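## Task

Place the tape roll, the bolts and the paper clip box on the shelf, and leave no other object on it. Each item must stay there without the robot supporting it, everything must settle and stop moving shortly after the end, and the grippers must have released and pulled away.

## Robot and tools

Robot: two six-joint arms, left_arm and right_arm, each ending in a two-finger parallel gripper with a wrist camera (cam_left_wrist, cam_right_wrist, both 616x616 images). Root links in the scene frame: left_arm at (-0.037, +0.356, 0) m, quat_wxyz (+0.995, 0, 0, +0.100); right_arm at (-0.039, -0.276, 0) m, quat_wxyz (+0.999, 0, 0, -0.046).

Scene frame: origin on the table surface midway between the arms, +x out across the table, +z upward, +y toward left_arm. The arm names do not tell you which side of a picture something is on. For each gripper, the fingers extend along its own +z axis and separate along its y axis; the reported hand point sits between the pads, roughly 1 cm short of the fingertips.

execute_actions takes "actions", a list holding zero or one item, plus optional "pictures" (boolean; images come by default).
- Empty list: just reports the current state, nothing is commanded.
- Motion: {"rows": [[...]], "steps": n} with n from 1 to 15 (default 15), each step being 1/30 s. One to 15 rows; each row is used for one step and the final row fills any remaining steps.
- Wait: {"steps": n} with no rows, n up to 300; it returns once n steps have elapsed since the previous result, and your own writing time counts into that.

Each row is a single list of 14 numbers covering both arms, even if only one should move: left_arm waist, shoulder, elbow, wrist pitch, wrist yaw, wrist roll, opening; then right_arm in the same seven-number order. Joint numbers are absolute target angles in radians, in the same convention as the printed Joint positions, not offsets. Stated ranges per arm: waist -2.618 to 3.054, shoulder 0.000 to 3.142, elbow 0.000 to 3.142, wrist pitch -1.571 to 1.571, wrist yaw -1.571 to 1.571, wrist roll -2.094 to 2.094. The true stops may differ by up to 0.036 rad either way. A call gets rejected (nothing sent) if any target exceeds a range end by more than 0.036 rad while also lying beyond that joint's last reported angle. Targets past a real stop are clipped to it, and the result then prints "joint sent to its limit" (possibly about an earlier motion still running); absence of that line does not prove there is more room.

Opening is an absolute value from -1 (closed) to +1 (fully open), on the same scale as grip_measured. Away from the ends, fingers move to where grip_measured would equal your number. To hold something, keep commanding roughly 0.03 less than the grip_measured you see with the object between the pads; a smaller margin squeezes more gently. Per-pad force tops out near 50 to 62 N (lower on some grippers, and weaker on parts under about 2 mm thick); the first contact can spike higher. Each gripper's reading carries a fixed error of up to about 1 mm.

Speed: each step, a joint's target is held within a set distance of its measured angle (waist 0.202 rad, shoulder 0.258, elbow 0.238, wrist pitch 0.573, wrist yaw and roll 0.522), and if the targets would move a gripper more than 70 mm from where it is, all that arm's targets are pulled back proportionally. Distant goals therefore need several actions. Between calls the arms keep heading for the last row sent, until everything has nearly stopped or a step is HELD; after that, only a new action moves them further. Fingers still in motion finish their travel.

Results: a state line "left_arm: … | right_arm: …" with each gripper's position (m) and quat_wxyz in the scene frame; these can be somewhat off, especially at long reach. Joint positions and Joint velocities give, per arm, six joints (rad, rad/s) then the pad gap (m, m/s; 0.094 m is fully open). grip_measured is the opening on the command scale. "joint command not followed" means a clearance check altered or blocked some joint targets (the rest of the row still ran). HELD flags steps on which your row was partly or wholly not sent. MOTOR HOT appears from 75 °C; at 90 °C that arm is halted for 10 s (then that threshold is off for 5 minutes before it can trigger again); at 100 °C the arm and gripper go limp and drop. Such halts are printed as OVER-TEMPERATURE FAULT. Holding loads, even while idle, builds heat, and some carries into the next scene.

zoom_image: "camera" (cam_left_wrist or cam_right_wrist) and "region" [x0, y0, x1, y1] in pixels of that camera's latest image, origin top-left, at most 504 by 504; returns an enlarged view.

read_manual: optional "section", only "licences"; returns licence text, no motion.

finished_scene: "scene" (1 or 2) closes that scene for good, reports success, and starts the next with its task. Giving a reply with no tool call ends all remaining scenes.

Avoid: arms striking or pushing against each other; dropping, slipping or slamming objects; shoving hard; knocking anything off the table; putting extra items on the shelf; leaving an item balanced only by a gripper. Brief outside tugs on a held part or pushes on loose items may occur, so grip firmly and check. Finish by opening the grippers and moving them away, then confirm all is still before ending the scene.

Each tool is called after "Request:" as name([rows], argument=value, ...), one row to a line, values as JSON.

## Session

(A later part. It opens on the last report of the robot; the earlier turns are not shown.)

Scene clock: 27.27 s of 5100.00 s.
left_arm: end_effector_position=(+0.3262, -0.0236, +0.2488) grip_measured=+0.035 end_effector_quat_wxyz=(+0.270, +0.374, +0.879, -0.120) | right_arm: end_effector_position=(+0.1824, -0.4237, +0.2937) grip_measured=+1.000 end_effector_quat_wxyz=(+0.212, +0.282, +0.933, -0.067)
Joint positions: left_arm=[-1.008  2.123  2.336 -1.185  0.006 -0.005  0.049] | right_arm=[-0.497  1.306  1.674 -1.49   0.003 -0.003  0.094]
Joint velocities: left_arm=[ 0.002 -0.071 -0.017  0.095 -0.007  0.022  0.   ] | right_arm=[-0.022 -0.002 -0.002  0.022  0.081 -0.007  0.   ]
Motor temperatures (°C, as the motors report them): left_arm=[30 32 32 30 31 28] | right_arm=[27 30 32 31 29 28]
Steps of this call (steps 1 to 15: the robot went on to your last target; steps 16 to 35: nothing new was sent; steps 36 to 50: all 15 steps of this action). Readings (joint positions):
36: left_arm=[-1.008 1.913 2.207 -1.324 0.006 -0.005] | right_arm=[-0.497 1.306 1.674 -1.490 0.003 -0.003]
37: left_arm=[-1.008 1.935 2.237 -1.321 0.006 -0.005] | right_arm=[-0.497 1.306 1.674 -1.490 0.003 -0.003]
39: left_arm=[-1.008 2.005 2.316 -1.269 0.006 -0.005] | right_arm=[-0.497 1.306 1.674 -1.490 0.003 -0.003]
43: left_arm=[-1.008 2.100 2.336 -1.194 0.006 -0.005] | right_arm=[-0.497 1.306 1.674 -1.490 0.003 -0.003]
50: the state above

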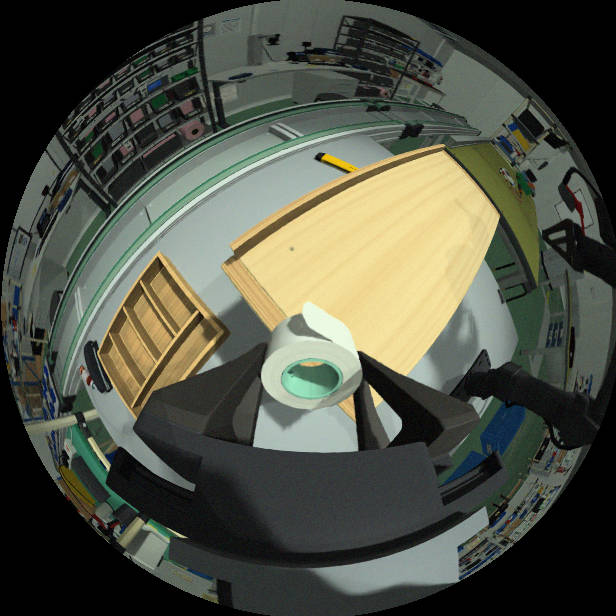

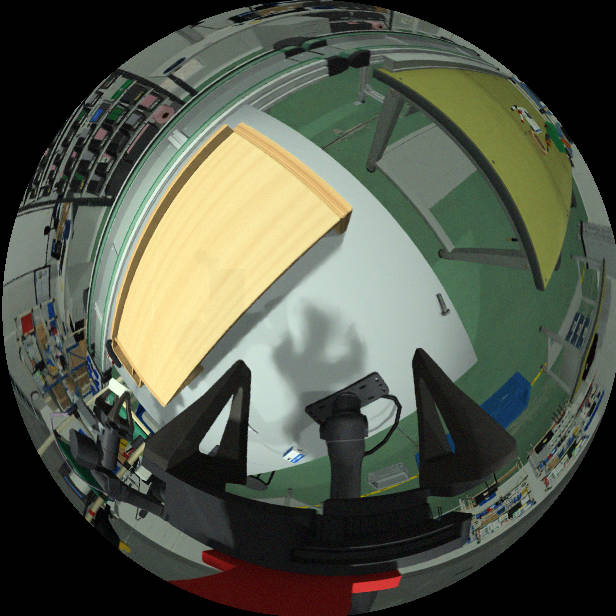

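Request:
execute_actions([
  {"rows":[[-1.03,2.10,2.34,-1.05,0,0,0.0,-0.5,1.3,1.7,-1.5,0,0,1],[-1.03,2.12,2.31,-0.95,0,0,0.0,-0.5,1.3,1.7,-1.5,0,0,1],[-1.03,2.14,2.28,-0.86,0,0,0.0,-0.5,1.3,1.7,-1.5,0,0,1],[-1.03,2.155,2.25,-0.78,0,0,0.0,-0.5,1.3,1.7,-1.5,0,0,1]]},
])

Scene clock: 28.80 s of 5100.00 s.
left_arm: end_effector_position=(+0.3650, -0.0762, +0.2390) grip_measured=+0.035 end_effector_quat_wxyz=(+0.357, +0.366, +0.844, -0.159) | right_arm: end_effector_position=(+0.1824, -0.4237, +0.2937) grip_measured=+1.000 end_effector_quat_wxyz=(+0.212, +0.282, +0.933, -0.067)
Joint positions: left_arm=[-1.023  2.178  2.245 -0.833  0.005 -0.005  0.049] | right_arm=[-0.497  1.306  1.674 -1.49   0.003 -0.003  0.094]
Joint velocities: left_arm=[-0.012 -0.022 -0.007  0.139 -0.022 -0.081 -0.001] | right_arm=[-0.002  0.002 -0.007 -0.022  0.037  0.037  0.   ]
Motor temperatures (°C, as the motors report them): left_arm=[30 33 32 30 31 28] | right_arm=[27 30 32 31 29 28]
Steps of this call (steps 1 to 15: the robot went on to your last target; steps 16 to 31: nothing new was sent; steps 32 to 46: all 15 steps of this action). Readings (joint positions):
32: left_arm=[-1.009 2.119 2.336 -1.168 0.006 -0.005] | right_arm=[-0.497 1.306 1.674 -1.490 0.003 -0.003]
33: left_arm=[-1.011 2.119 2.331 -1.139 0.005 -0.005] | right_arm=[-0.497 1.306 1.674 -1.490 0.003 -0.003]
35: left_arm=[-1.015 2.120 2.302 -1.036 0.005 -0.005] | right_arm=[-0.497 1.306 1.674 -1.490 0.003 -0.003]
39: left_arm=[-1.022 2.154 2.261 -0.890 0.005 -0.005] | right_arm=[-0.497 1.306 1.674 -1.490 0.003 -0.003]
46: the state above

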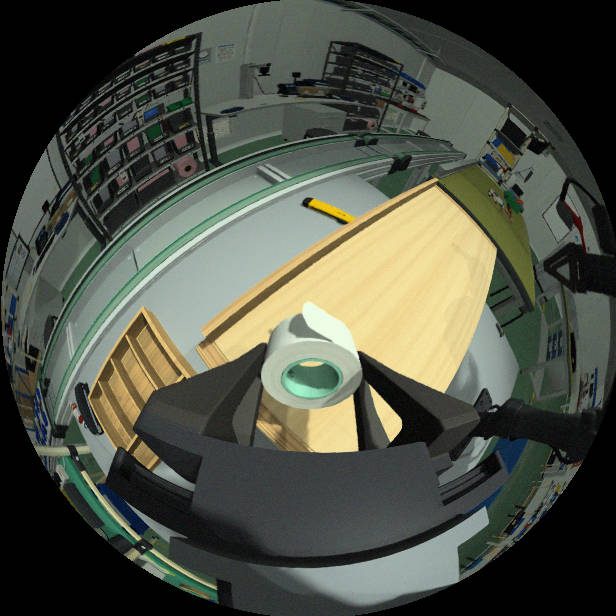

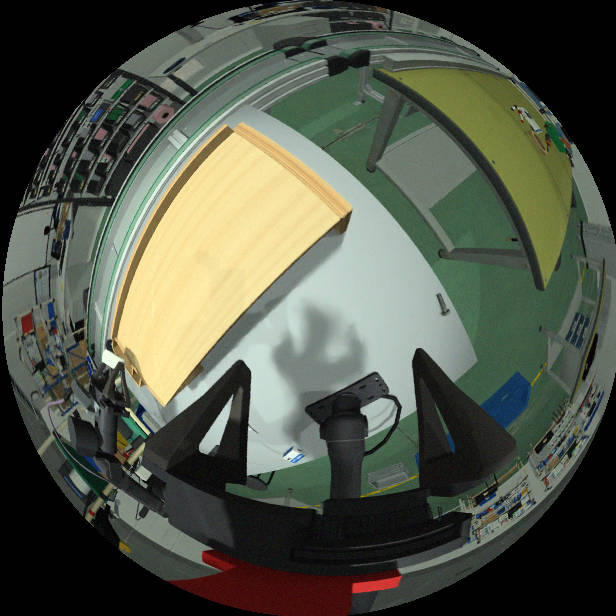

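Request:
execute_actions([
  {"rows":[[-1.03,2.175,2.21,-0.76,0,0,0.0,-0.5,1.3,1.7,-1.5,0,0,1]],"steps":15},
])

Scene clock: 32.13 s of 5100.00 s.
left_arm: end_effector_position=(+0.3682, -0.0796, +0.2278) grip_measured=+0.035 end_effector_quat_wxyz=(+0.358, +0.366, +0.844, -0.160) | right_arm: end_effector_position=(+0.1824, -0.4237, +0.2937) grip_measured=+1.000 end_effector_quat_wxyz=(+0.212, +0.282, +0.933, -0.067)
Joint positions: left_arm=[-1.023  2.186  2.21  -0.79   0.005 -0.005  0.049] | right_arm=[-0.497  1.306  1.674 -1.49   0.003 -0.003  0.094]
Joint velocities: left_arm=[ 0.017 -0.007 -0.002 -0.022 -0.051  0.022 -0.001] | right_arm=[-0.002  0.002  0.012  0.022  0.022 -0.037  0.   ]
Motor temperatures (°C, as the motors report them): left_arm=[30 34 32 31 31 28] | right_arm=[27 30 32 31 29 28]
Steps of this call (steps 1 to 30: the robot went on to your last target; steps 31 to 85: nothing new was sent; steps 86 to 100: all 15 steps of this action). Readings (joint positions):
86: left_arm=[-1.023 2.178 2.239 -0.804 0.005 -0.005] | right_arm=[-0.497 1.306 1.674 -1.490 0.003 -0.003]
87: left_arm=[-1.023 2.178 2.233 -0.798 0.005 -0.005] | right_arm=[-0.497 1.306 1.674 -1.490 0.003 -0.003]
89: left_arm=[-1.023 2.180 2.220 -0.793 0.005 -0.005] | right_arm=[-0.497 1.306 1.674 -1.490 0.003 -0.003]
93: left_arm=[-1.023 2.186 2.211 -0.793 0.005 -0.005] | right_arm=[-0.497 1.306 1.674 -1.490 0.003 -0.003]
100: the state above

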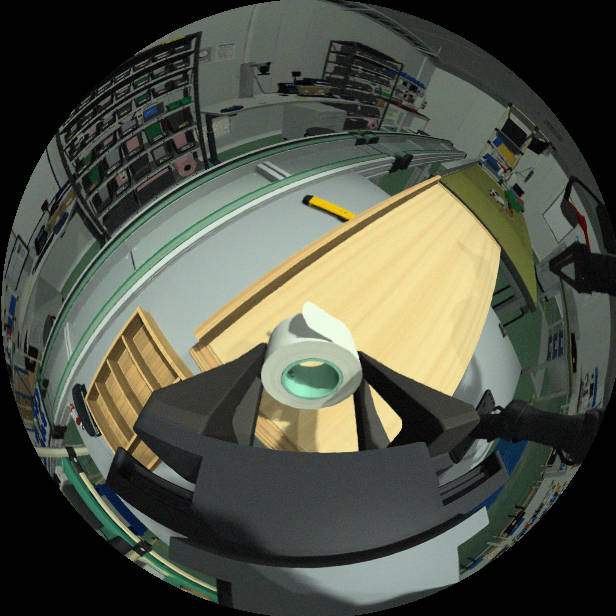

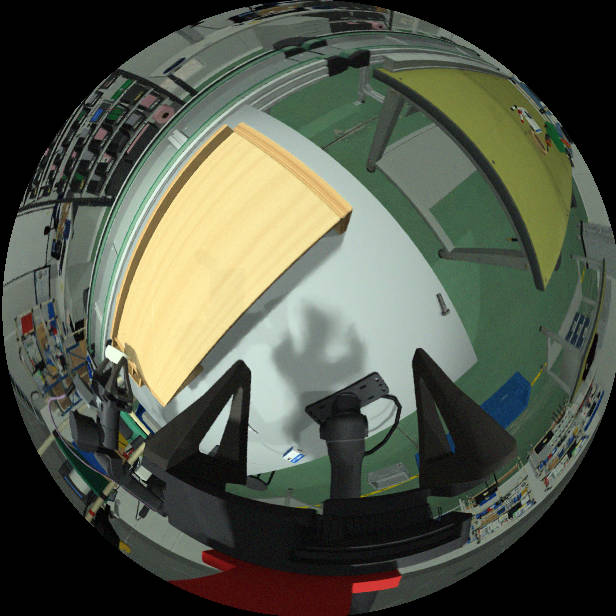

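Request:
execute_actions([
  {"rows":[[-1.05,2.2,2.18,-0.76,0,0,0.0,-0.5,1.3,1.7,-1.5,0,0,1]],"steps":15},
], pictures=false)

Request:
execute_actions([
  {"rows":[[-1.05,2.2,2.18,-0.76,0,0,0.5,-0.5,1.3,1.7,-1.5,0,0,1]],"steps":12},
])

Scene clock: 33.37 s of 5100.00 s.
left_arm: end_effector_position=(+0.3617, -0.0888, +0.2082) grip_measured=+0.035 end_effector_quat_wxyz=(+0.345, +0.376, +0.846, -0.156) | right_arm: end_effector_position=(+0.1824, -0.4237, +0.2937) grip_measured=+1.000 end_effector_quat_wxyz=(+0.212, +0.282, +0.933, -0.067)
Joint positions: left_arm=[-1.043  2.207  2.184 -0.771  0.    -0.005  0.049] | right_arm=[-0.497  1.306  1.674 -1.49   0.003 -0.003  0.094]
Joint velocities: left_arm=[-0.002  0.002  0.007 -0.051 -0.051 -0.037  0.001] | right_arm=[-0.007  0.012 -0.007 -0.051  0.022 -0.022  0.   ]
Motor temperatures (°C, as the motors report them): left_arm=[30 34 32 31 31 28] | right_arm=[27 30 32 31 29 28]
Steps of this call (steps 1 to 15: the robot went on to your last target; steps 16 to 22: nothing new was sent; steps 23 to 37: all 15 steps of this action). Readings (joint positions):
23: left_arm=[-1.024 2.187 2.206 -0.786 0.004 -0.005] | right_arm=[-0.497 1.306 1.674 -1.490 0.003 -0.003]
24: left_arm=[-1.026 2.187 2.201 -0.783 0.004 -0.005] | right_arm=[-0.497 1.306 1.674 -1.490 0.003 -0.003]
26: left_arm=[-1.033 2.193 2.192 -0.782 0.003 -0.005] | right_arm=[-0.497 1.306 1.674 -1.490 0.003 -0.003]
30: left_arm=[-1.043 2.207 2.184 -0.773 -0.000 -0.005] | right_arm=[-0.497 1.306 1.674 -1.490 0.003 -0.003]
37: the state above

Scene clock: 33.77 s of 5100.00 s.
left_arm: end_effector_position=(+0.3617, -0.0888, +0.2082) grip_measured=+0.498 end_effector_quat_wxyz=(+0.345, +0.376, +0.846, -0.156) | right_arm: end_effector_position=(+0.1824, -0.4237, +0.2937) grip_measured=+1.000 end_effector_quat_wxyz=(+0.212, +0.282, +0.933, -0.067)
Joint positions: left_arm=[-1.043  2.207  2.184 -0.771  0.    -0.005  0.07 ] | right_arm=[-0.497  1.306  1.674 -1.49   0.003 -0.003  0.094]
Joint velocities: left_arm=[-0.007 -0.002  0.007 -0.007 -0.081  0.022 -0.   ] | right_arm=[ 0.017  0.002 -0.012  0.007 -0.095 -0.007  0.   ]
Motor temperatures (°C, as the motors report them): left_arm=[30 34 32 31 31 28] | right_arm=[27 30 32 31 29 28]
Steps of this call (steps 1 to 12: all 12 steps of this action). Readings (joint positions):
1: left_arm=[-1.043 2.207 2.184 -0.771 0.000 -0.005] | right_arm=[-0.497 1.306 1.674 -1.490 0.003 -0.003]
2: left_arm=[-1.043 2.207 2.184 -0.771 0.000 -0.005] | right_arm=[-0.497 1.306 1.674 -1.490 0.003 -0.003]
4: left_arm=[-1.043 2.207 2.184 -0.771 0.000 -0.005] | right_arm=[-0.497 1.306 1.674 -1.490 0.003 -0.003]
8: left_arm=[-1.043 2.207 2.184 -0.771 0.000 -0.005] | right_arm=[-0.497 1.306 1.674 -1.490 0.003 -0.003]
12: the state above

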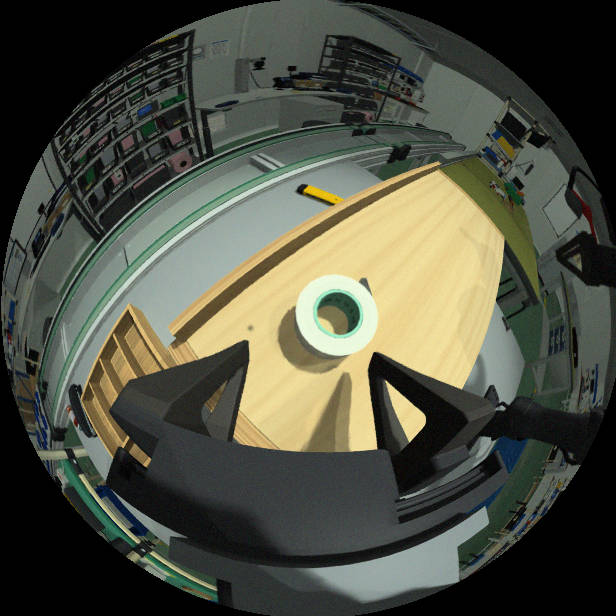

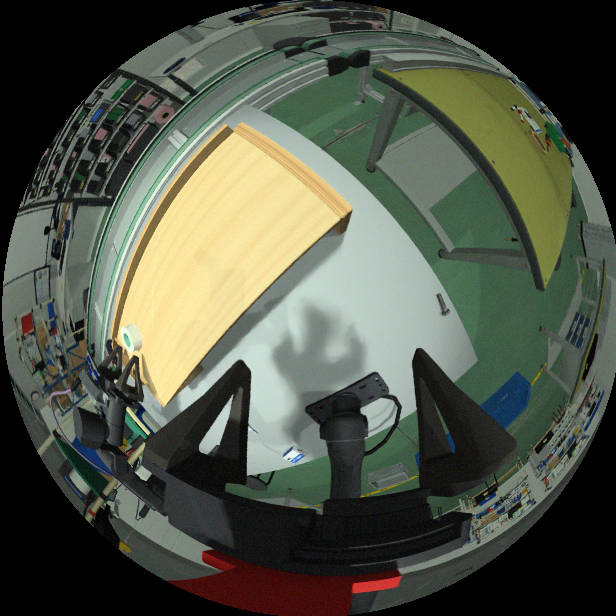

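Request:
execute_actions([
  {"rows":[[-1.0,1.85,2.2,-1.2,0,0,1,-0.8,1.6,1.7,-1.5,0,0,1],[-0.8,1.6,2.0,-1.3,0,0,1,-1.15,1.8,1.6,-1.3,0,0,1],[-0.8,1.6,2.0,-1.3,0,0,1,-1.15,1.8,1.6,-1.3,0,0,1],[-0.8,1.6,2.0,-1.3,0,0,1,-1.15,1.8,1.6,-1.3,0,0,1],[-0.8,1.6,2.0,-1.3,0,0,1,-1.15,1.8,1.6,-1.3,0,0,1],[-0.8,1.6,2.0,-1.3,0,0,1,-1.15,1.8,1.6,-1.3,0,0,1],[-0.8,1.5,2.0,-1.3,0,0,1,-1.15,1.8,1.6,-1.3,0,0,1],[-0.3,1.2,1.5,-1.3,0,0,1,-1.15,1.89,1.6,-1.27,0,0,1]],"steps":15},
], pictures=false)

Request:
execute_actions([
  {"rows":[[0.2,1.0,1.0,-1.2,0,0,1,-1.15,1.89,1.6,-1.27,0,0,1]],"steps":15},
])

Scene clock: 36.17 s of 5100.00 s.
left_arm: end_effector_position=(+0.3250, +0.2039, +0.2183) grip_measured=+1.000 end_effector_quat_wxyz=(+0.208, +0.191, +0.958, -0.045) | right_arm: end_effector_position=(+0.0930, -0.6085, +0.1023) grip_measured=+1.000 end_effector_quat_wxyz=(-0.003, +0.564, +0.826, +0.008)
Joint positions: left_arm=[-0.599  1.665  1.676 -1.153  0.005 -0.005  0.094] | right_arm=[-1.109  1.916  1.61  -1.279 -0.011 -0.005  0.094]
Joint velocities: left_arm=[ 1.36  -1.385 -1.507 -0.491 -0.051 -0.007  0.   ] | right_arm=[-1.316  0.481 -0.276  0.11   0.198  0.007  0.   ]
Motor temperatures (°C, as the motors report them): left_arm=[30 35 32 32 31 28] | right_arm=[27 30 32 31 29 28]
Steps of this call (steps 1 to 15: the robot went on to your last target; steps 16 to 57: nothing new was sent; steps 58 to 72: all 15 steps of this action). Readings (joint positions):
58: left_arm=[-1.041 2.196 2.183 -0.795 0.000 -0.005] | right_arm=[-0.522 1.326 1.682 -1.500 -0.010 -0.005]
59: left_arm=[-1.034 2.176 2.159 -0.832 0.004 -0.005] | right_arm=[-0.563 1.351 1.686 -1.490 -0.012 -0.005]
61: left_arm=[-1.005 2.116 2.104 -0.913 0.009 -0.005] | right_arm=[-0.643 1.431 1.685 -1.450 -0.011 -0.005]
65: left_arm=[-0.893 1.988 2.013 -1.036 0.009 -0.005] | right_arm=[-0.792 1.631 1.668 -1.380 -0.012 -0.005]
72: the state above

Scene clock: 36.67 s of 5100.00 s.
left_arm: end_effector_position=(+0.1543, +0.4393, +0.1676) grip_measured=+1.000 end_effector_quat_wxyz=(+0.170, -0.196, +0.965, +0.040) | right_arm: end_effector_position=(+0.0738, -0.6126, +0.1038) grip_measured=+1.000 end_effector_quat_wxyz=(-0.006, +0.583, +0.813, -0.000)
Joint positions: left_arm=[ 0.194  1.003  1.003 -1.22  -0.013 -0.005  0.094] | right_arm=[-1.155  1.901  1.597 -1.276  0.007 -0.003  0.094]
Joint velocities: left_arm=[-0.002  0.002 -0.012 -0.022  0.125 -0.037  0.   ] | right_arm=[-0.007 -0.002  0.007 -0.007 -0.037 -0.022  0.   ]
Motor temperatures (°C, as the motors report them): left_arm=[30 35 32 31 31 28] | right_arm=[27 31 32 31 29 28]
Steps of this call (steps 1 to 15: all 15 steps of this action). Readings (joint positions):
1: left_arm=[-0.547 1.611 1.616 -1.156 0.005 -0.005] | right_arm=[-1.146 1.927 1.602 -1.276 -0.003 -0.004]
2: left_arm=[-0.492 1.553 1.552 -1.157 0.004 -0.005] | right_arm=[-1.170 1.929 1.597 -1.276 0.003 -0.003]
4: left_arm=[-0.372 1.427 1.419 -1.159 0.001 -0.005] | right_arm=[-1.182 1.923 1.597 -1.276 0.008 -0.003]
8: left_arm=[-0.103 1.142 1.137 -1.165 -0.004 -0.005] | right_arm=[-1.159 1.903 1.597 -1.276 0.008 -0.003]
15: the state above

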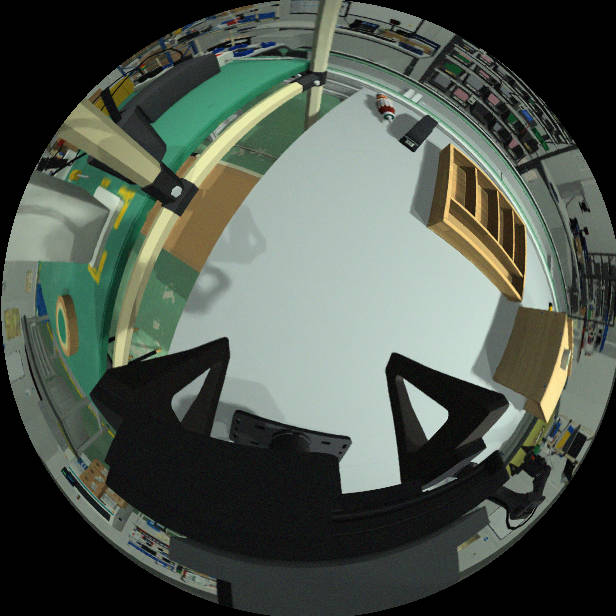

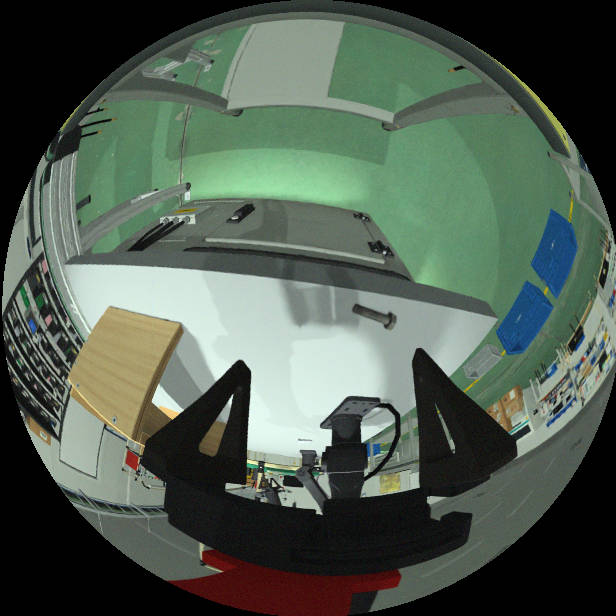

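Request:
execute_actions([
  {"rows":[[0.2,1.0,1.0,-1.2,0,0,1,-1.27,1.86,1.394,-1.1,0,-1.42,0.3]],"steps":15},
])

Scene clock: 38.70 s of 5100.00 s.
left_arm: end_effector_position=(+0.1552, +0.4379, +0.1677) grip_measured=+1.000 end_effector_quat_wxyz=(+0.171, -0.196, +0.965, +0.036) | right_arm: end_effector_position=(+0.0287, -0.6089, +0.0652) grip_measured=+0.302 end_effector_quat_wxyz=(-0.005, +0.048, +0.999, +0.006)
Joint positions: left_arm=[ 0.194  1.003  1.003 -1.219 -0.005 -0.005  0.094] | right_arm=[-1.278  1.869  1.399 -1.115  0.007 -1.275  0.061]
Joint velocities: left_arm=[ 0.012 -0.007 -0.012  0.022 -0.022 -0.022  0.   ] | right_arm=[-0.032 -0.002 -0.017 -0.007  0.022 -0.901 -0.001]
Motor temperatures (°C, as the motors report them): left_arm=[30 34 32 31 31 28] | right_arm=[27 31 32 31 29 28]
Steps of this call (steps 1 to 15: the robot went on to your last target; steps 16 to 46: nothing new was sent; steps 47 to 61: all 15 steps of this action). Readings (joint positions):
47: left_arm=[0.194 1.003 1.003 -1.219 -0.005 -0.005] | right_arm=[-1.166 1.888 1.561 -1.236 0.001 -0.089]
48: left_arm=[0.194 1.003 1.003 -1.219 -0.005 -0.005] | right_arm=[-1.187 1.871 1.511 -1.195 -0.004 -0.191]
50: left_arm=[0.194 1.003 1.003 -1.219 -0.005 -0.005] | right_arm=[-1.242 1.863 1.441 -1.171 -0.002 -0.391]
54: left_arm=[0.194 1.003 1.003 -1.219 -0.005 -0.005] | right_arm=[-1.281 1.869 1.399 -1.149 0.007 -0.790]
61: the state above

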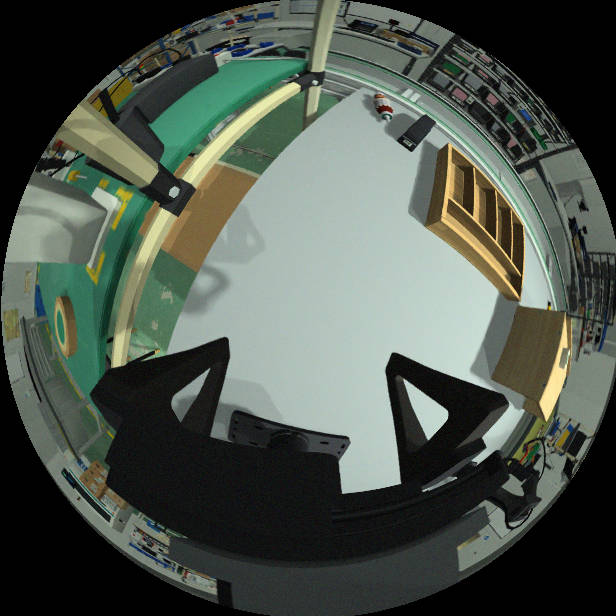

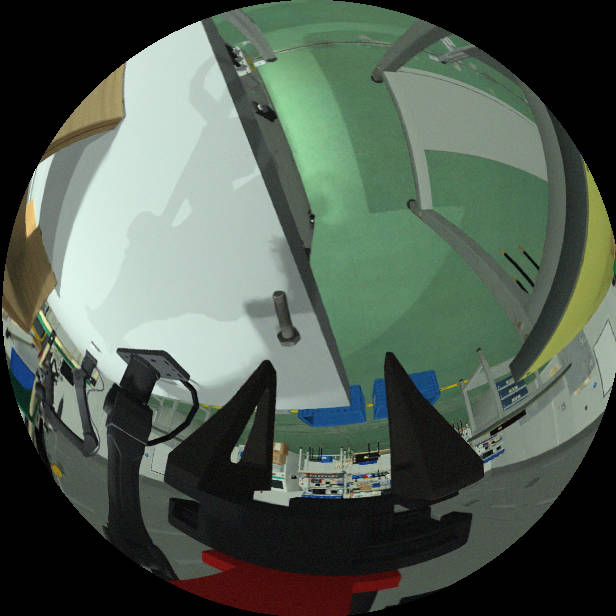

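Request:
execute_actions([
  {"rows":[[0.2,1.0,1.0,-1.2,0,0,1,-1.27,1.77,1.174,-0.97,0,-1.55,0.3]],"steps":15},
])

Scene clock: 40.20 s of 5100.00 s.
left_arm: end_effector_position=(+0.1552, +0.4379, +0.1677) grip_measured=+1.000 end_effector_quat_wxyz=(+0.171, -0.196, +0.965, +0.036) | right_arm: end_effector_position=(+0.0226, -0.5789, +0.0394) grip_measured=+0.302 end_effector_quat_wxyz=(-0.004, -0.083, +0.997, +0.004)
Joint positions: left_arm=[ 0.194  1.003  1.003 -1.219 -0.005 -0.005  0.094] | right_arm=[-1.278  1.782  1.182 -0.98   0.007 -1.537  0.061]
Joint velocities: left_arm=[-0.002  0.007 -0.002  0.095 -0.007 -0.081  0.   ] | right_arm=[ 0.002 -0.012 -0.012  0.081  0.037  0.022 -0.001]
Motor temperatures (°C, as the motors report them): left_arm=[30 34 32 31 31 28] | right_arm=[27 32 32 30 29 28]
Steps of this call (steps 1 to 30: the robot went on to your last target; steps 31 to 45: all 15 steps of this action). Readings (joint positions):
31: left_arm=[0.194 1.003 1.003 -1.219 -0.005 -0.005] | right_arm=[-1.278 1.850 1.360 -1.060 0.007 -1.432]
32: left_arm=[0.194 1.003 1.003 -1.219 -0.005 -0.005] | right_arm=[-1.278 1.820 1.301 -1.021 0.007 -1.453]
34: left_arm=[0.194 1.003 1.003 -1.219 -0.005 -0.005] | right_arm=[-1.278 1.785 1.218 -1.016 0.007 -1.486]
38: left_arm=[0.194 1.003 1.003 -1.219 -0.005 -0.005] | right_arm=[-1.278 1.782 1.182 -1.010 0.007 -1.520]
45: the state above

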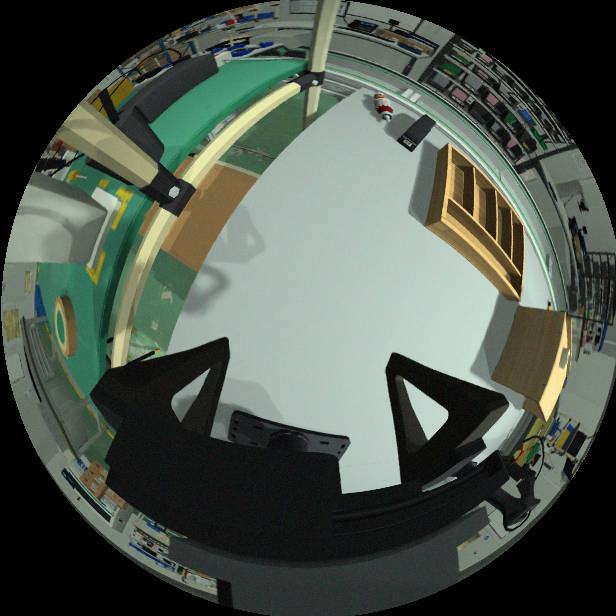

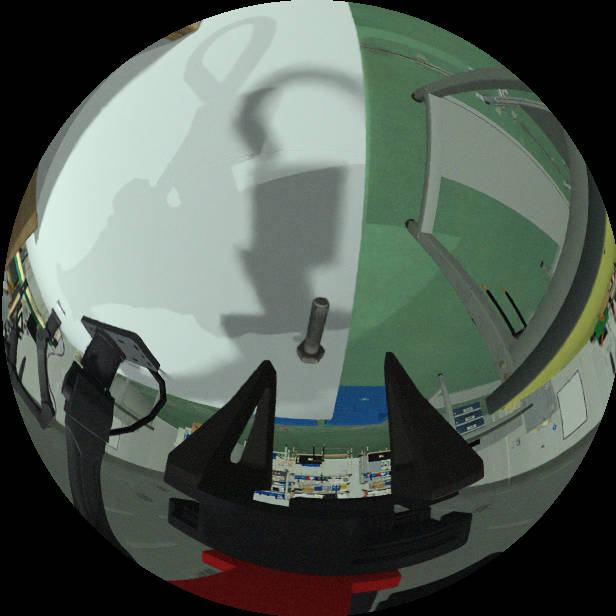

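Request:
execute_actions([
  {"rows":[[0.2,1.0,1.0,-1.2,0,0,1,-1.2,1.75,1.13,-0.93,0,-1.47,0.3],[0.2,1.0,1.0,-1.2,0,0,1,-1.2,1.75,1.13,-0.93,0,-1.47,0.3],[0.2,1.0,1.0,-1.2,0,0,1,-1.2,1.75,1.13,-0.93,0,-1.47,0.3],[0.2,1.0,1.0,-1.2,0,0,1,-1.2,1.75,1.13,-0.93,0,-1.47,0.3],[0.2,1.0,1.0,-1.2,0,0,1,-1.2,1.75,1.13,-0.93,0,-1.47,0.3],[0.2,1.0,1.0,-1.2,0,0,1,-1.2,1.775,1.07,-0.86,0,-1.47,0.3]],"steps":15},
])

Scene clock: 42.23 s of 5100.00 s.
left_arm: end_effector_position=(+0.1552, +0.4379, +0.1677) grip_measured=+1.000 end_effector_quat_wxyz=(+0.171, -0.196, +0.965, +0.036) | right_arm: end_effector_position=(+0.0438, -0.5669, +0.0206) grip_measured=+0.302 end_effector_quat_wxyz=(-0.004, -0.095, +0.995, -0.006)
Joint positions: left_arm=[ 0.194  1.003  1.003 -1.219 -0.004 -0.005  0.094] | right_arm=[-1.199  1.769  1.085 -0.876  0.01  -1.481  0.061]
Joint velocities: left_arm=[ 0.007 -0.012  0.012  0.037  0.066  0.051  0.   ] | right_arm=[ 0.022 -0.002 -0.007  0.095 -0.007  0.037  0.   ]
Motor temperatures (°C, as the motors report them): left_arm=[30 33 32 31 31 28] | right_arm=[27 32 32 30 29 28]
Steps of this call (steps 1 to 15: the robot went on to your last target; steps 16 to 46: nothing new was sent; steps 47 to 61: all 15 steps of this action). Readings (joint positions):
47: left_arm=[0.194 1.003 1.003 -1.219 -0.005 -0.005] | right_arm=[-1.270 1.779 1.176 -0.965 0.011 -1.531]
48: left_arm=[0.194 1.003 1.003 -1.219 -0.004 -0.005] | right_arm=[-1.255 1.774 1.167 -0.956 0.012 -1.520]
50: left_arm=[0.194 1.003 1.003 -1.219 -0.004 -0.005] | right_arm=[-1.218 1.768 1.156 -0.949 0.012 -1.505]
54: left_arm=[0.194 1.003 1.003 -1.219 -0.004 -0.005] | right_arm=[-1.199 1.766 1.112 -0.899 0.010 -1.490]
61: the state above

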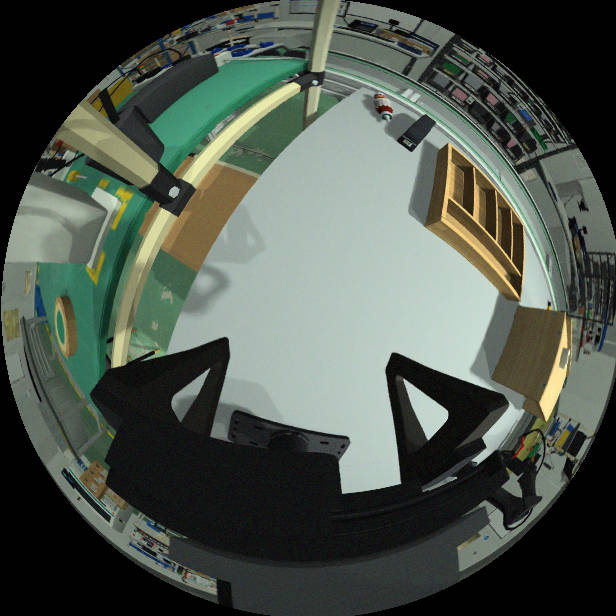

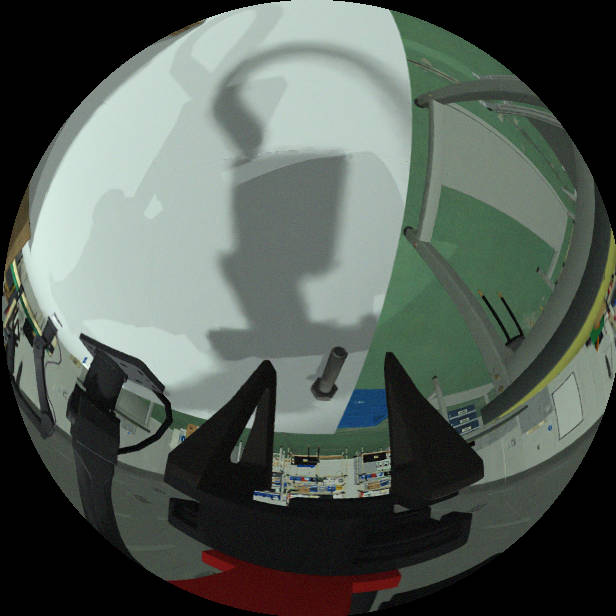

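Centred. Lower a bit more, then close.

Request:
execute_actions([
  {"rows":[[0.2,1.0,1.0,-1.2,0,0,1,-1.2,1.79,1.055,-0.84,0,-1.5,0.3],[0.2,1.0,1.0,-1.2,0,0,1,-1.2,1.79,1.055,-0.84,0,-1.5,0.3],[0.2,1.0,1.0,-1.2,0,0,1,-1.2,1.79,1.055,-0.84,0,-1.5,0.3],[0.2,1.0,1.0,-1.2,0,0,1,-1.2,1.79,1.055,-0.84,0,-1.5,0.3],[0.2,1.0,1.0,-1.2,0,0,1,-1.2,1.79,1.055,-0.84,0,-1.5,0.3],[0.2,1.0,1.0,-1.2,0,0,1,-1.2,1.79,1.055,-0.84,0,-1.5,0.3],[0.2,1.0,1.0,-1.2,0,0,1,-1.2,1.79,1.055,-0.84,0,-1.5,0.3],[0.2,1.0,1.0,-1.2,0,0,1,-1.2,1.79,1.055,-0.84,0,-1.5,0.3],[0.2,1.0,1.0,-1.2,0,0,1,-1.2,1.79,1.055,-0.84,0,-1.5,-0.6]],"steps":15},
])

Scene clock: 43.80 s of 5100.00 s.
left_arm: end_effector_position=(+0.1552, +0.4379, +0.1677) grip_measured=+1.000 end_effector_quat_wxyz=(+0.171, -0.196, +0.965, +0.036) | right_arm: end_effector_position=(+0.0457, -0.5735, +0.0179) grip_measured=-0.597 end_effector_quat_wxyz=(-0.002, -0.100, +0.995, -0.017)
Joint positions: left_arm=[ 0.194  1.003  1.003 -1.219 -0.004 -0.005  0.094] | right_arm=[-1.199  1.779  1.085 -0.845  0.01  -1.492  0.019]
Joint velocities: left_arm=[ 0.007 -0.007 -0.022 -0.007 -0.037  0.007  0.   ] | right_arm=[ 0.002  0.007  0.022  0.037 -0.022 -0.095 -0.   ]
Motor temperatures (°C, as the motors report them): left_arm=[30 33 32 31 31 28] | right_arm=[27 32 32 30 29 28]
Steps of this call (steps 1 to 30: the robot went on to your last target; steps 31 to 32: nothing new was sent; steps 33 to 47: all 15 steps of this action). Readings (joint positions):
33: left_arm=[0.194 1.003 1.003 -1.219 -0.004 -0.005] | right_arm=[-1.199 1.771 1.085 -0.862 0.010 -1.481]
34: left_arm=[0.194 1.003 1.003 -1.219 -0.004 -0.005] | right_arm=[-1.199 1.772 1.085 -0.859 0.010 -1.484]
36: left_arm=[0.194 1.003 1.003 -1.219 -0.004 -0.005] | right_arm=[-1.199 1.776 1.085 -0.853 0.010 -1.487]
40: left_arm=[0.194 1.003 1.003 -1.219 -0.004 -0.005] | right_arm=[-1.199 1.779 1.085 -0.848 0.010 -1.490]
47: the state above

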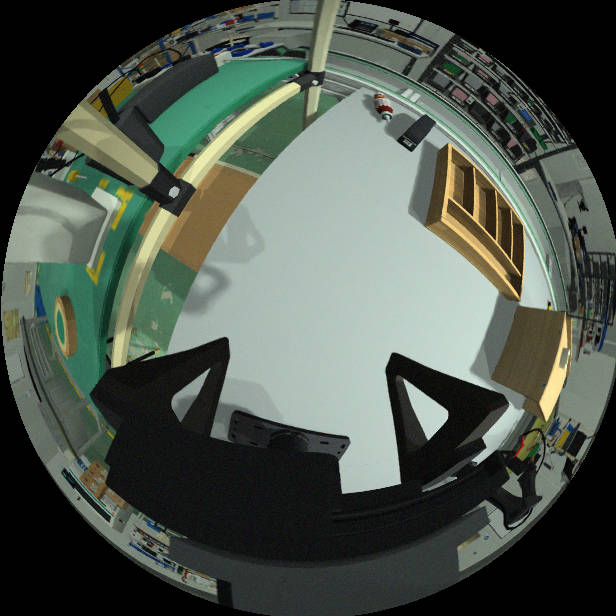

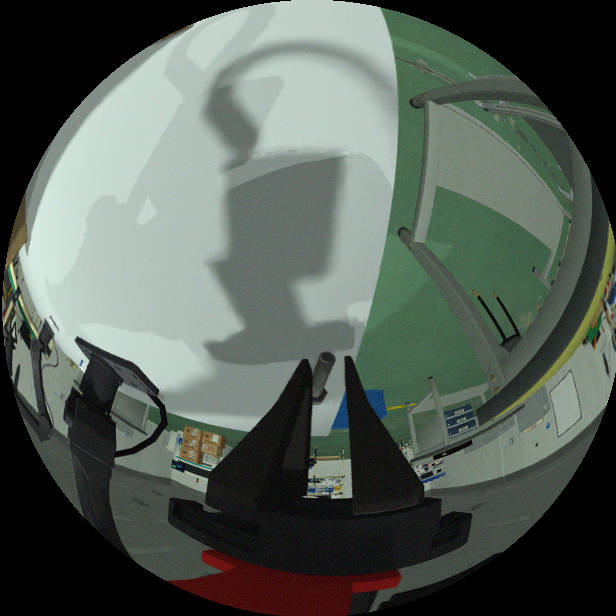

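Request:
execute_actions([
  {"rows":[[0.2,1.0,1.0,-1.2,0,0,1,-1.2,1.79,1.03,-0.83,0,-1.5,-0.6],[0.2,1.0,1.0,-1.2,0,0,1,-1.2,1.79,1.03,-0.83,0,-1.5,-0.6],[0.2,1.0,1.0,-1.2,0,0,1,-1.2,1.79,1.03,-0.83,0,-1.5,-0.6],[0.2,1.0,1.0,-1.2,0,0,1,-1.2,1.79,1.03,-0.83,0,-1.5,-0.6],[0.2,1.0,1.0,-1.2,0,0,1,-1.2,1.79,1.03,-0.83,0,-1.5,-0.6],[0.2,1.0,1.0,-1.2,0,0,1,-1.2,1.79,1.03,-0.83,0,-1.5,-0.6],[0.2,1.0,1.0,-1.2,0,0,1,-1.2,1.79,1.03,-0.83,0,-1.5,-0.6],[0.2,1.0,1.0,-1.2,0,0,1,-1.2,1.79,1.03,-0.83,0,-1.5,-0.6],[0.2,1.0,1.0,-1.2,0,0,1,-1.2,1.79,1.03,-0.83,0,-1.5,-0.9]],"steps":15},
])

Scene clock: 45.90 s of 5100.00 s.
left_arm: end_effector_position=(+0.1552, +0.4379, +0.1677) grip_measured=+1.000 end_effector_quat_wxyz=(+0.171, -0.196, +0.965, +0.036) | right_arm: end_effector_position=(+0.0430, -0.5640, +0.0096) grip_measured=-0.898 end_effector_quat_wxyz=(-0.004, -0.100, +0.995, -0.005)
Joint positions: left_arm=[ 0.194  1.003  1.003 -1.219 -0.004 -0.005  0.094] | right_arm=[-1.199  1.779  1.048 -0.831  0.01  -1.493  0.005]
Joint velocities: left_arm=[ 0.007 -0.012 -0.007 -0.022 -0.022 -0.022  0.   ] | right_arm=[-0.007  0.002 -0.002 -0.022  0.037 -0.051 -0.001]
Motor temperatures (°C, as the motors report them): left_arm=[30 33 32 31 31 28] | right_arm=[27 32 32 30 29 28]
Steps of this call (steps 1 to 15: the robot went on to your last target; steps 16 to 48: nothing new was sent; steps 49 to 63: all 15 steps of this action). Readings (joint positions):
49: left_arm=[0.194 1.003 1.003 -1.219 -0.004 -0.005] | right_arm=[-1.199 1.779 1.080 -0.839 0.010 -1.492]
50: left_arm=[0.194 1.003 1.003 -1.219 -0.004 -0.005] | right_arm=[-1.199 1.779 1.073 -0.834 0.010 -1.492]
52: left_arm=[0.194 1.003 1.003 -1.219 -0.004 -0.005] | right_arm=[-1.199 1.779 1.058 -0.832 0.010 -1.492]
56: left_arm=[0.194 1.003 1.003 -1.219 -0.004 -0.005] | right_arm=[-1.199 1.779 1.048 -0.832 0.010 -1.492]
63: the state above

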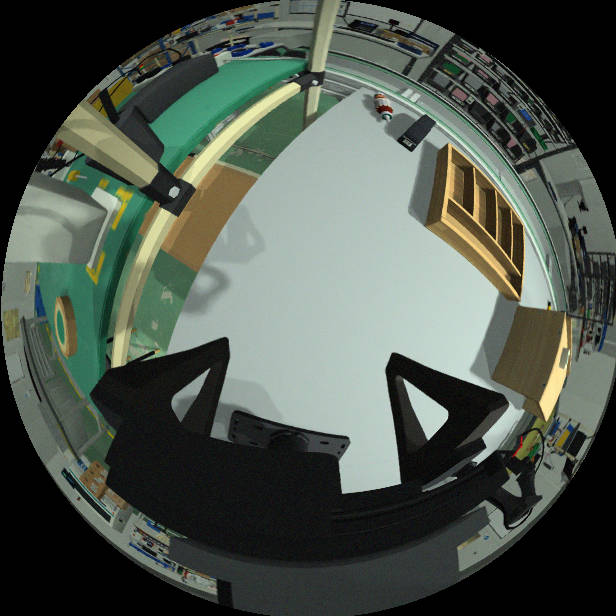

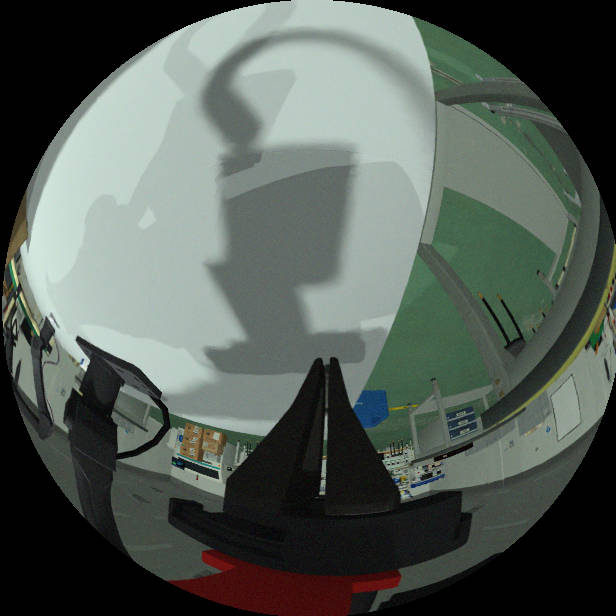

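Request:
execute_actions([
  {"rows":[[0.2,1.0,1.0,-1.2,0,0,1,-1.2,1.78,1.05,-0.83,0,-1.5,0.0],[0.2,1.0,1.0,-1.2,0,0,1,-1.2,1.78,1.05,-0.83,0,-1.5,0.0],[0.2,1.0,1.0,-1.2,0,0,1,-1.2,1.78,1.05,-0.83,0,-1.5,0.0],[0.2,1.0,1.0,-1.2,0,0,1,-1.26,1.76,1.2,-0.97,0,-1.5,0.3]],"steps":15},
])

Scene clock: 47.07 s of 5100.00 s.
left_arm: end_effector_position=(+0.1552, +0.4379, +0.1677) grip_measured=+1.000 end_effector_quat_wxyz=(+0.171, -0.196, +0.965, +0.036) | right_arm: end_effector_position=(+0.0312, -0.5904, +0.0468) grip_measured=+0.298 end_effector_quat_wxyz=(+0.000, -0.071, +0.997, -0.028)
Joint positions: left_arm=[ 0.194  1.003  1.003 -1.219 -0.004 -0.005  0.094] | right_arm=[-1.258  1.762  1.187 -0.941  0.008 -1.494  0.061]
Joint velocities: left_arm=[-0.002 -0.007 -0.002 -0.037  0.037 -0.037  0.   ] | right_arm=[-0.017 -0.007 -0.017 -0.11   0.022 -0.007 -0.   ]
Motor temperatures (°C, as the motors report them): left_arm=[30 32 32 31 31 28] | right_arm=[27 32 32 30 29 28]
Steps of this call (steps 1 to 15: the robot went on to your last target; steps 16 to 20: nothing new was sent; steps 21 to 35: all 15 steps of this action). Readings (joint positions):
21: left_arm=[0.194 1.003 1.003 -1.219 -0.004 -0.005] | right_arm=[-1.199 1.779 1.048 -0.831 0.010 -1.493]
22: left_arm=[0.194 1.003 1.003 -1.219 -0.004 -0.005] | right_arm=[-1.199 1.779 1.048 -0.831 0.010 -1.493]
24: left_arm=[0.194 1.003 1.003 -1.219 -0.004 -0.005] | right_arm=[-1.205 1.782 1.069 -0.860 0.008 -1.494]
28: left_arm=[0.194 1.003 1.003 -1.219 -0.004 -0.005] | right_arm=[-1.252 1.773 1.170 -0.915 0.008 -1.494]
35: the state above

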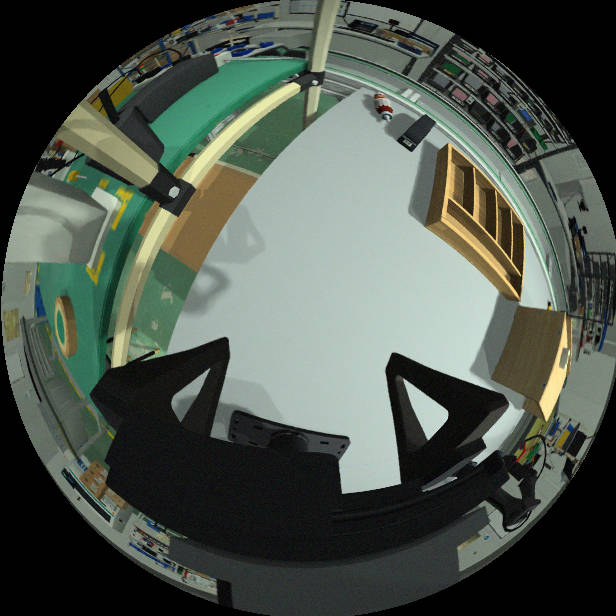

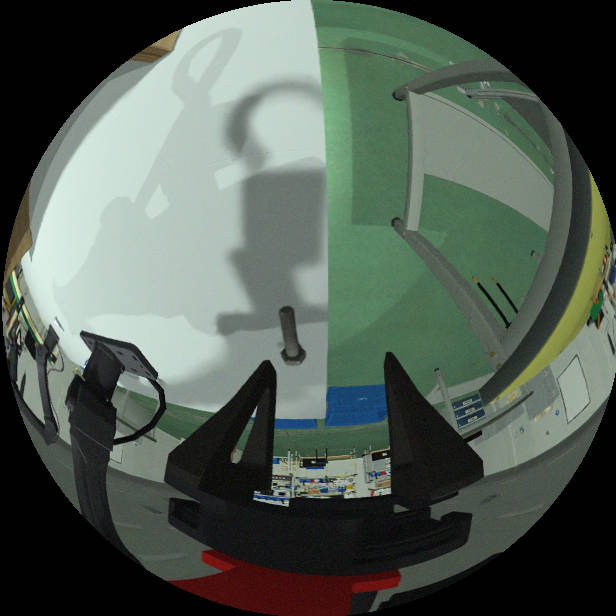

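Request:
execute_actions([
  {"rows":[[0.2,1.0,1.0,-1.2,0,0,1,-1.24,1.74,1.1,-0.92,0,-1.45,0.3],[0.2,1.0,1.0,-1.2,0,0,1,-1.24,1.74,1.1,-0.92,0,-1.45,0.3],[0.2,1.0,1.0,-1.2,0,0,1,-1.24,1.74,1.1,-0.92,0,-1.45,0.3],[0.2,1.0,1.0,-1.2,0,0,1,-1.24,1.75,1.08,-0.88,0,-1.45,0.3],[0.2,1.0,1.0,-1.2,0,0,1,-1.24,1.77,1.05,-0.85,0,-1.45,0.3],[0.2,1.0,1.0,-1.2,0,0,1,-1.24,1.79,1.02,-0.825,0,-1.45,0.3]],"steps":15},
])

Scene clock: 49.47 s of 5100.00 s.
left_arm: end_effector_position=(+0.1552, +0.4379, +0.1677) grip_measured=+1.000 end_effector_quat_wxyz=(+0.171, -0.196, +0.965, +0.036) | right_arm: end_effector_position=(+0.0272, -0.5606, +0.0054) grip_measured=+0.298 end_effector_quat_wxyz=(-0.006, -0.059, +0.998, +0.008)
Joint positions: left_arm=[ 0.194  1.003  1.003 -1.219 -0.004 -0.005  0.094] | right_arm=[-1.249  1.784  1.036 -0.839  0.008 -1.46   0.061]
Joint velocities: left_arm=[-0.012 -0.002  0.002 -0.007 -0.066  0.037  0.   ] | right_arm=[ 0.007 -0.002 -0.002  0.125 -0.081 -0.007  0.   ]
Motor temperatures (°C, as the motors report them): left_arm=[30 32 32 31 31 28] | right_arm=[27 32 32 30 29 28]
Steps of this call (steps 1 to 30: the robot went on to your last target; steps 31 to 57: nothing new was sent; steps 58 to 72: all 15 steps of this action). Readings (joint positions):
58: left_arm=[0.194 1.003 1.003 -1.219 -0.004 -0.005] | right_arm=[-1.257 1.759 1.177 -0.943 0.008 -1.488]
59: left_arm=[0.194 1.003 1.003 -1.219 -0.004 -0.005] | right_arm=[-1.255 1.754 1.160 -0.931 0.008 -1.482]
61: left_arm=[0.194 1.003 1.003 -1.219 -0.004 -0.005] | right_arm=[-1.251 1.751 1.129 -0.924 0.008 -1.474]
65: left_arm=[0.194 1.003 1.003 -1.219 -0.004 -0.005] | right_arm=[-1.249 1.768 1.054 -0.871 0.008 -1.465]
72: the state above

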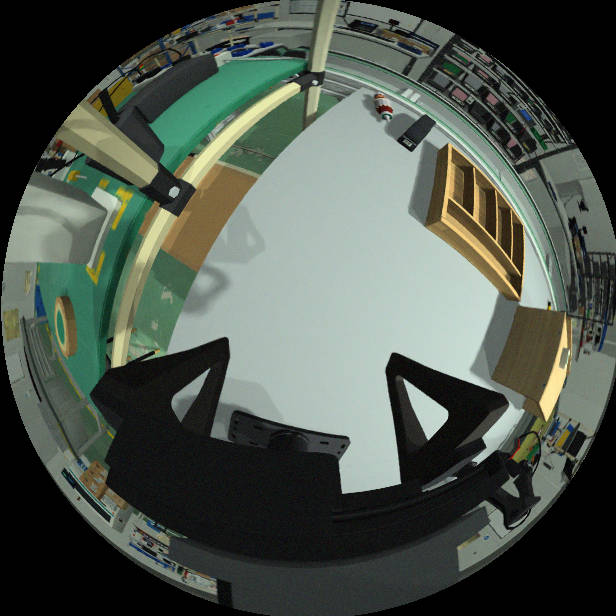

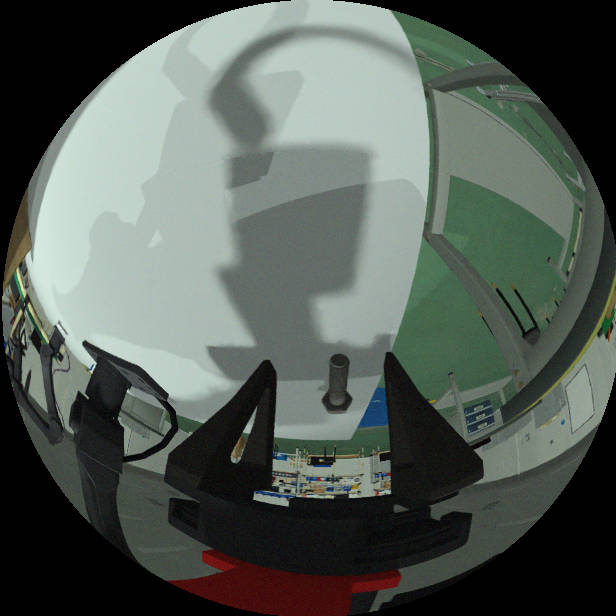

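Request:
execute_actions([
  {"rows":[[0.2,1.0,1.0,-1.2,0,0,1,-1.30,1.78,1.03,-0.825,0,-1.5,0.3],[0.2,1.0,1.0,-1.2,0,0,1,-1.30,1.78,1.03,-0.825,0,-1.5,0.3],[0.2,1.0,1.0,-1.2,0,0,1,-1.30,1.78,1.03,-0.825,0,-1.5,0.3],[0.2,1.0,1.0,-1.2,0,0,1,-1.30,1.78,1.03,-0.825,0,-1.5,0.3],[0.2,1.0,1.0,-1.2,0,0,1,-1.30,1.78,1.03,-0.825,0,-1.5,0.3],[0.2,1.0,1.0,-1.2,0,0,1,-1.30,1.78,1.03,-0.825,0,-1.5,0.3],[0.2,1.0,1.0,-1.2,0,0,1,-1.30,1.78,1.03,-0.825,0,-1.5,0.3],[0.2,1.0,1.0,-1.2,0,0,1,-1.30,1.78,1.03,-0.825,0,-1.5,-0.3],[0.2,1.0,1.0,-1.2,0,0,1,-1.30,1.78,1.03,-0.825,0,-1.5,-0.3],[0.2,1.0,1.0,-1.2,0,0,1,-1.30,1.78,1.03,-0.825,0,-1.5,-0.9]],"steps":15},
])

Scene clock: 51.73 s of 5100.00 s.
left_arm: end_effector_position=(+0.1552, +0.4379, +0.1677) grip_measured=+1.000 end_effector_quat_wxyz=(+0.171, -0.196, +0.965, +0.036) | right_arm: end_effector_position=(+0.0148, -0.5655, +0.0054) grip_measured=-0.863 end_effector_quat_wxyz=(-0.004, -0.051, +0.999, +0.003)
Joint positions: left_arm=[ 0.194  1.003  1.003 -1.219 -0.004 -0.005  0.094] | right_arm=[-1.295  1.784  1.036 -0.83   0.006 -1.49   0.006]
Joint velocities: left_arm=[-0.007  0.007 -0.007 -0.081 -0.007 -0.007  0.   ] | right_arm=[-0.027 -0.017 -0.012 -0.037 -0.037 -0.037 -0.001]
Motor temperatures (°C, as the motors report them): left_arm=[30 32 32 31 31 28] | right_arm=[27 32 32 30 29 28]
Steps of this call (steps 1 to 15: the robot went on to your last target; steps 16 to 53: nothing new was sent; steps 54 to 68: all 15 steps of this action). Readings (joint positions):
54: left_arm=[0.194 1.003 1.003 -1.219 -0.004 -0.005] | right_arm=[-1.254 1.784 1.036 -0.833 0.007 -1.465]
55: left_arm=[0.194 1.003 1.003 -1.219 -0.004 -0.005] | right_arm=[-1.263 1.784 1.036 -0.833 0.006 -1.470]
57: left_arm=[0.194 1.003 1.003 -1.219 -0.004 -0.005] | right_arm=[-1.285 1.784 1.036 -0.832 0.006 -1.477]
61: left_arm=[0.194 1.003 1.003 -1.219 -0.004 -0.005] | right_arm=[-1.295 1.784 1.036 -0.831 0.006 -1.485]
68: the state above

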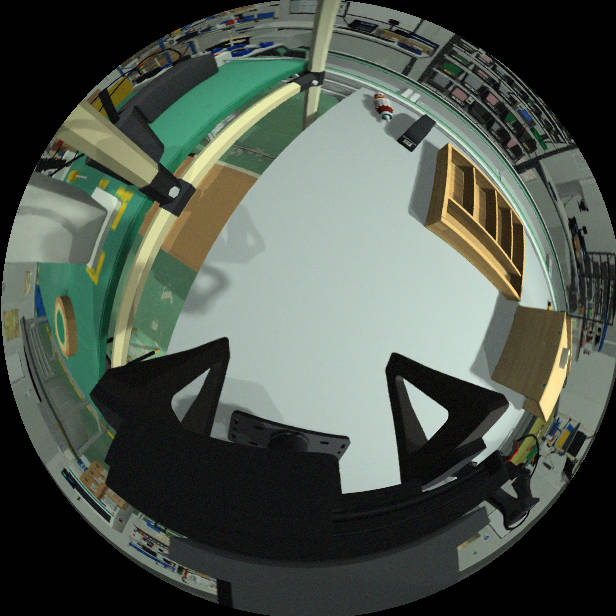

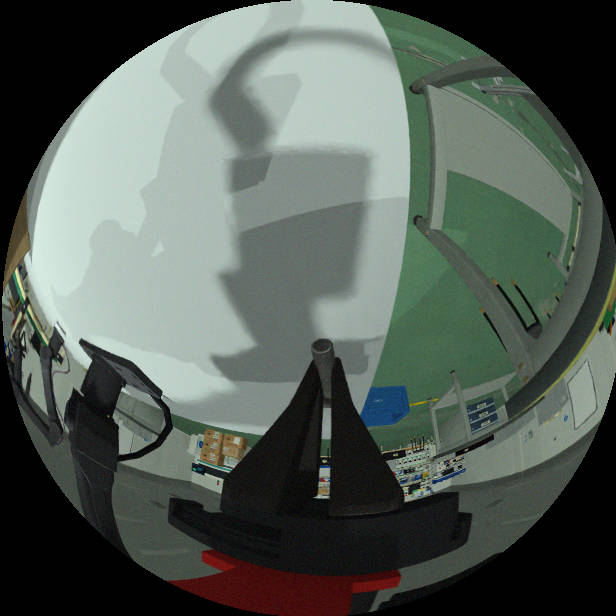

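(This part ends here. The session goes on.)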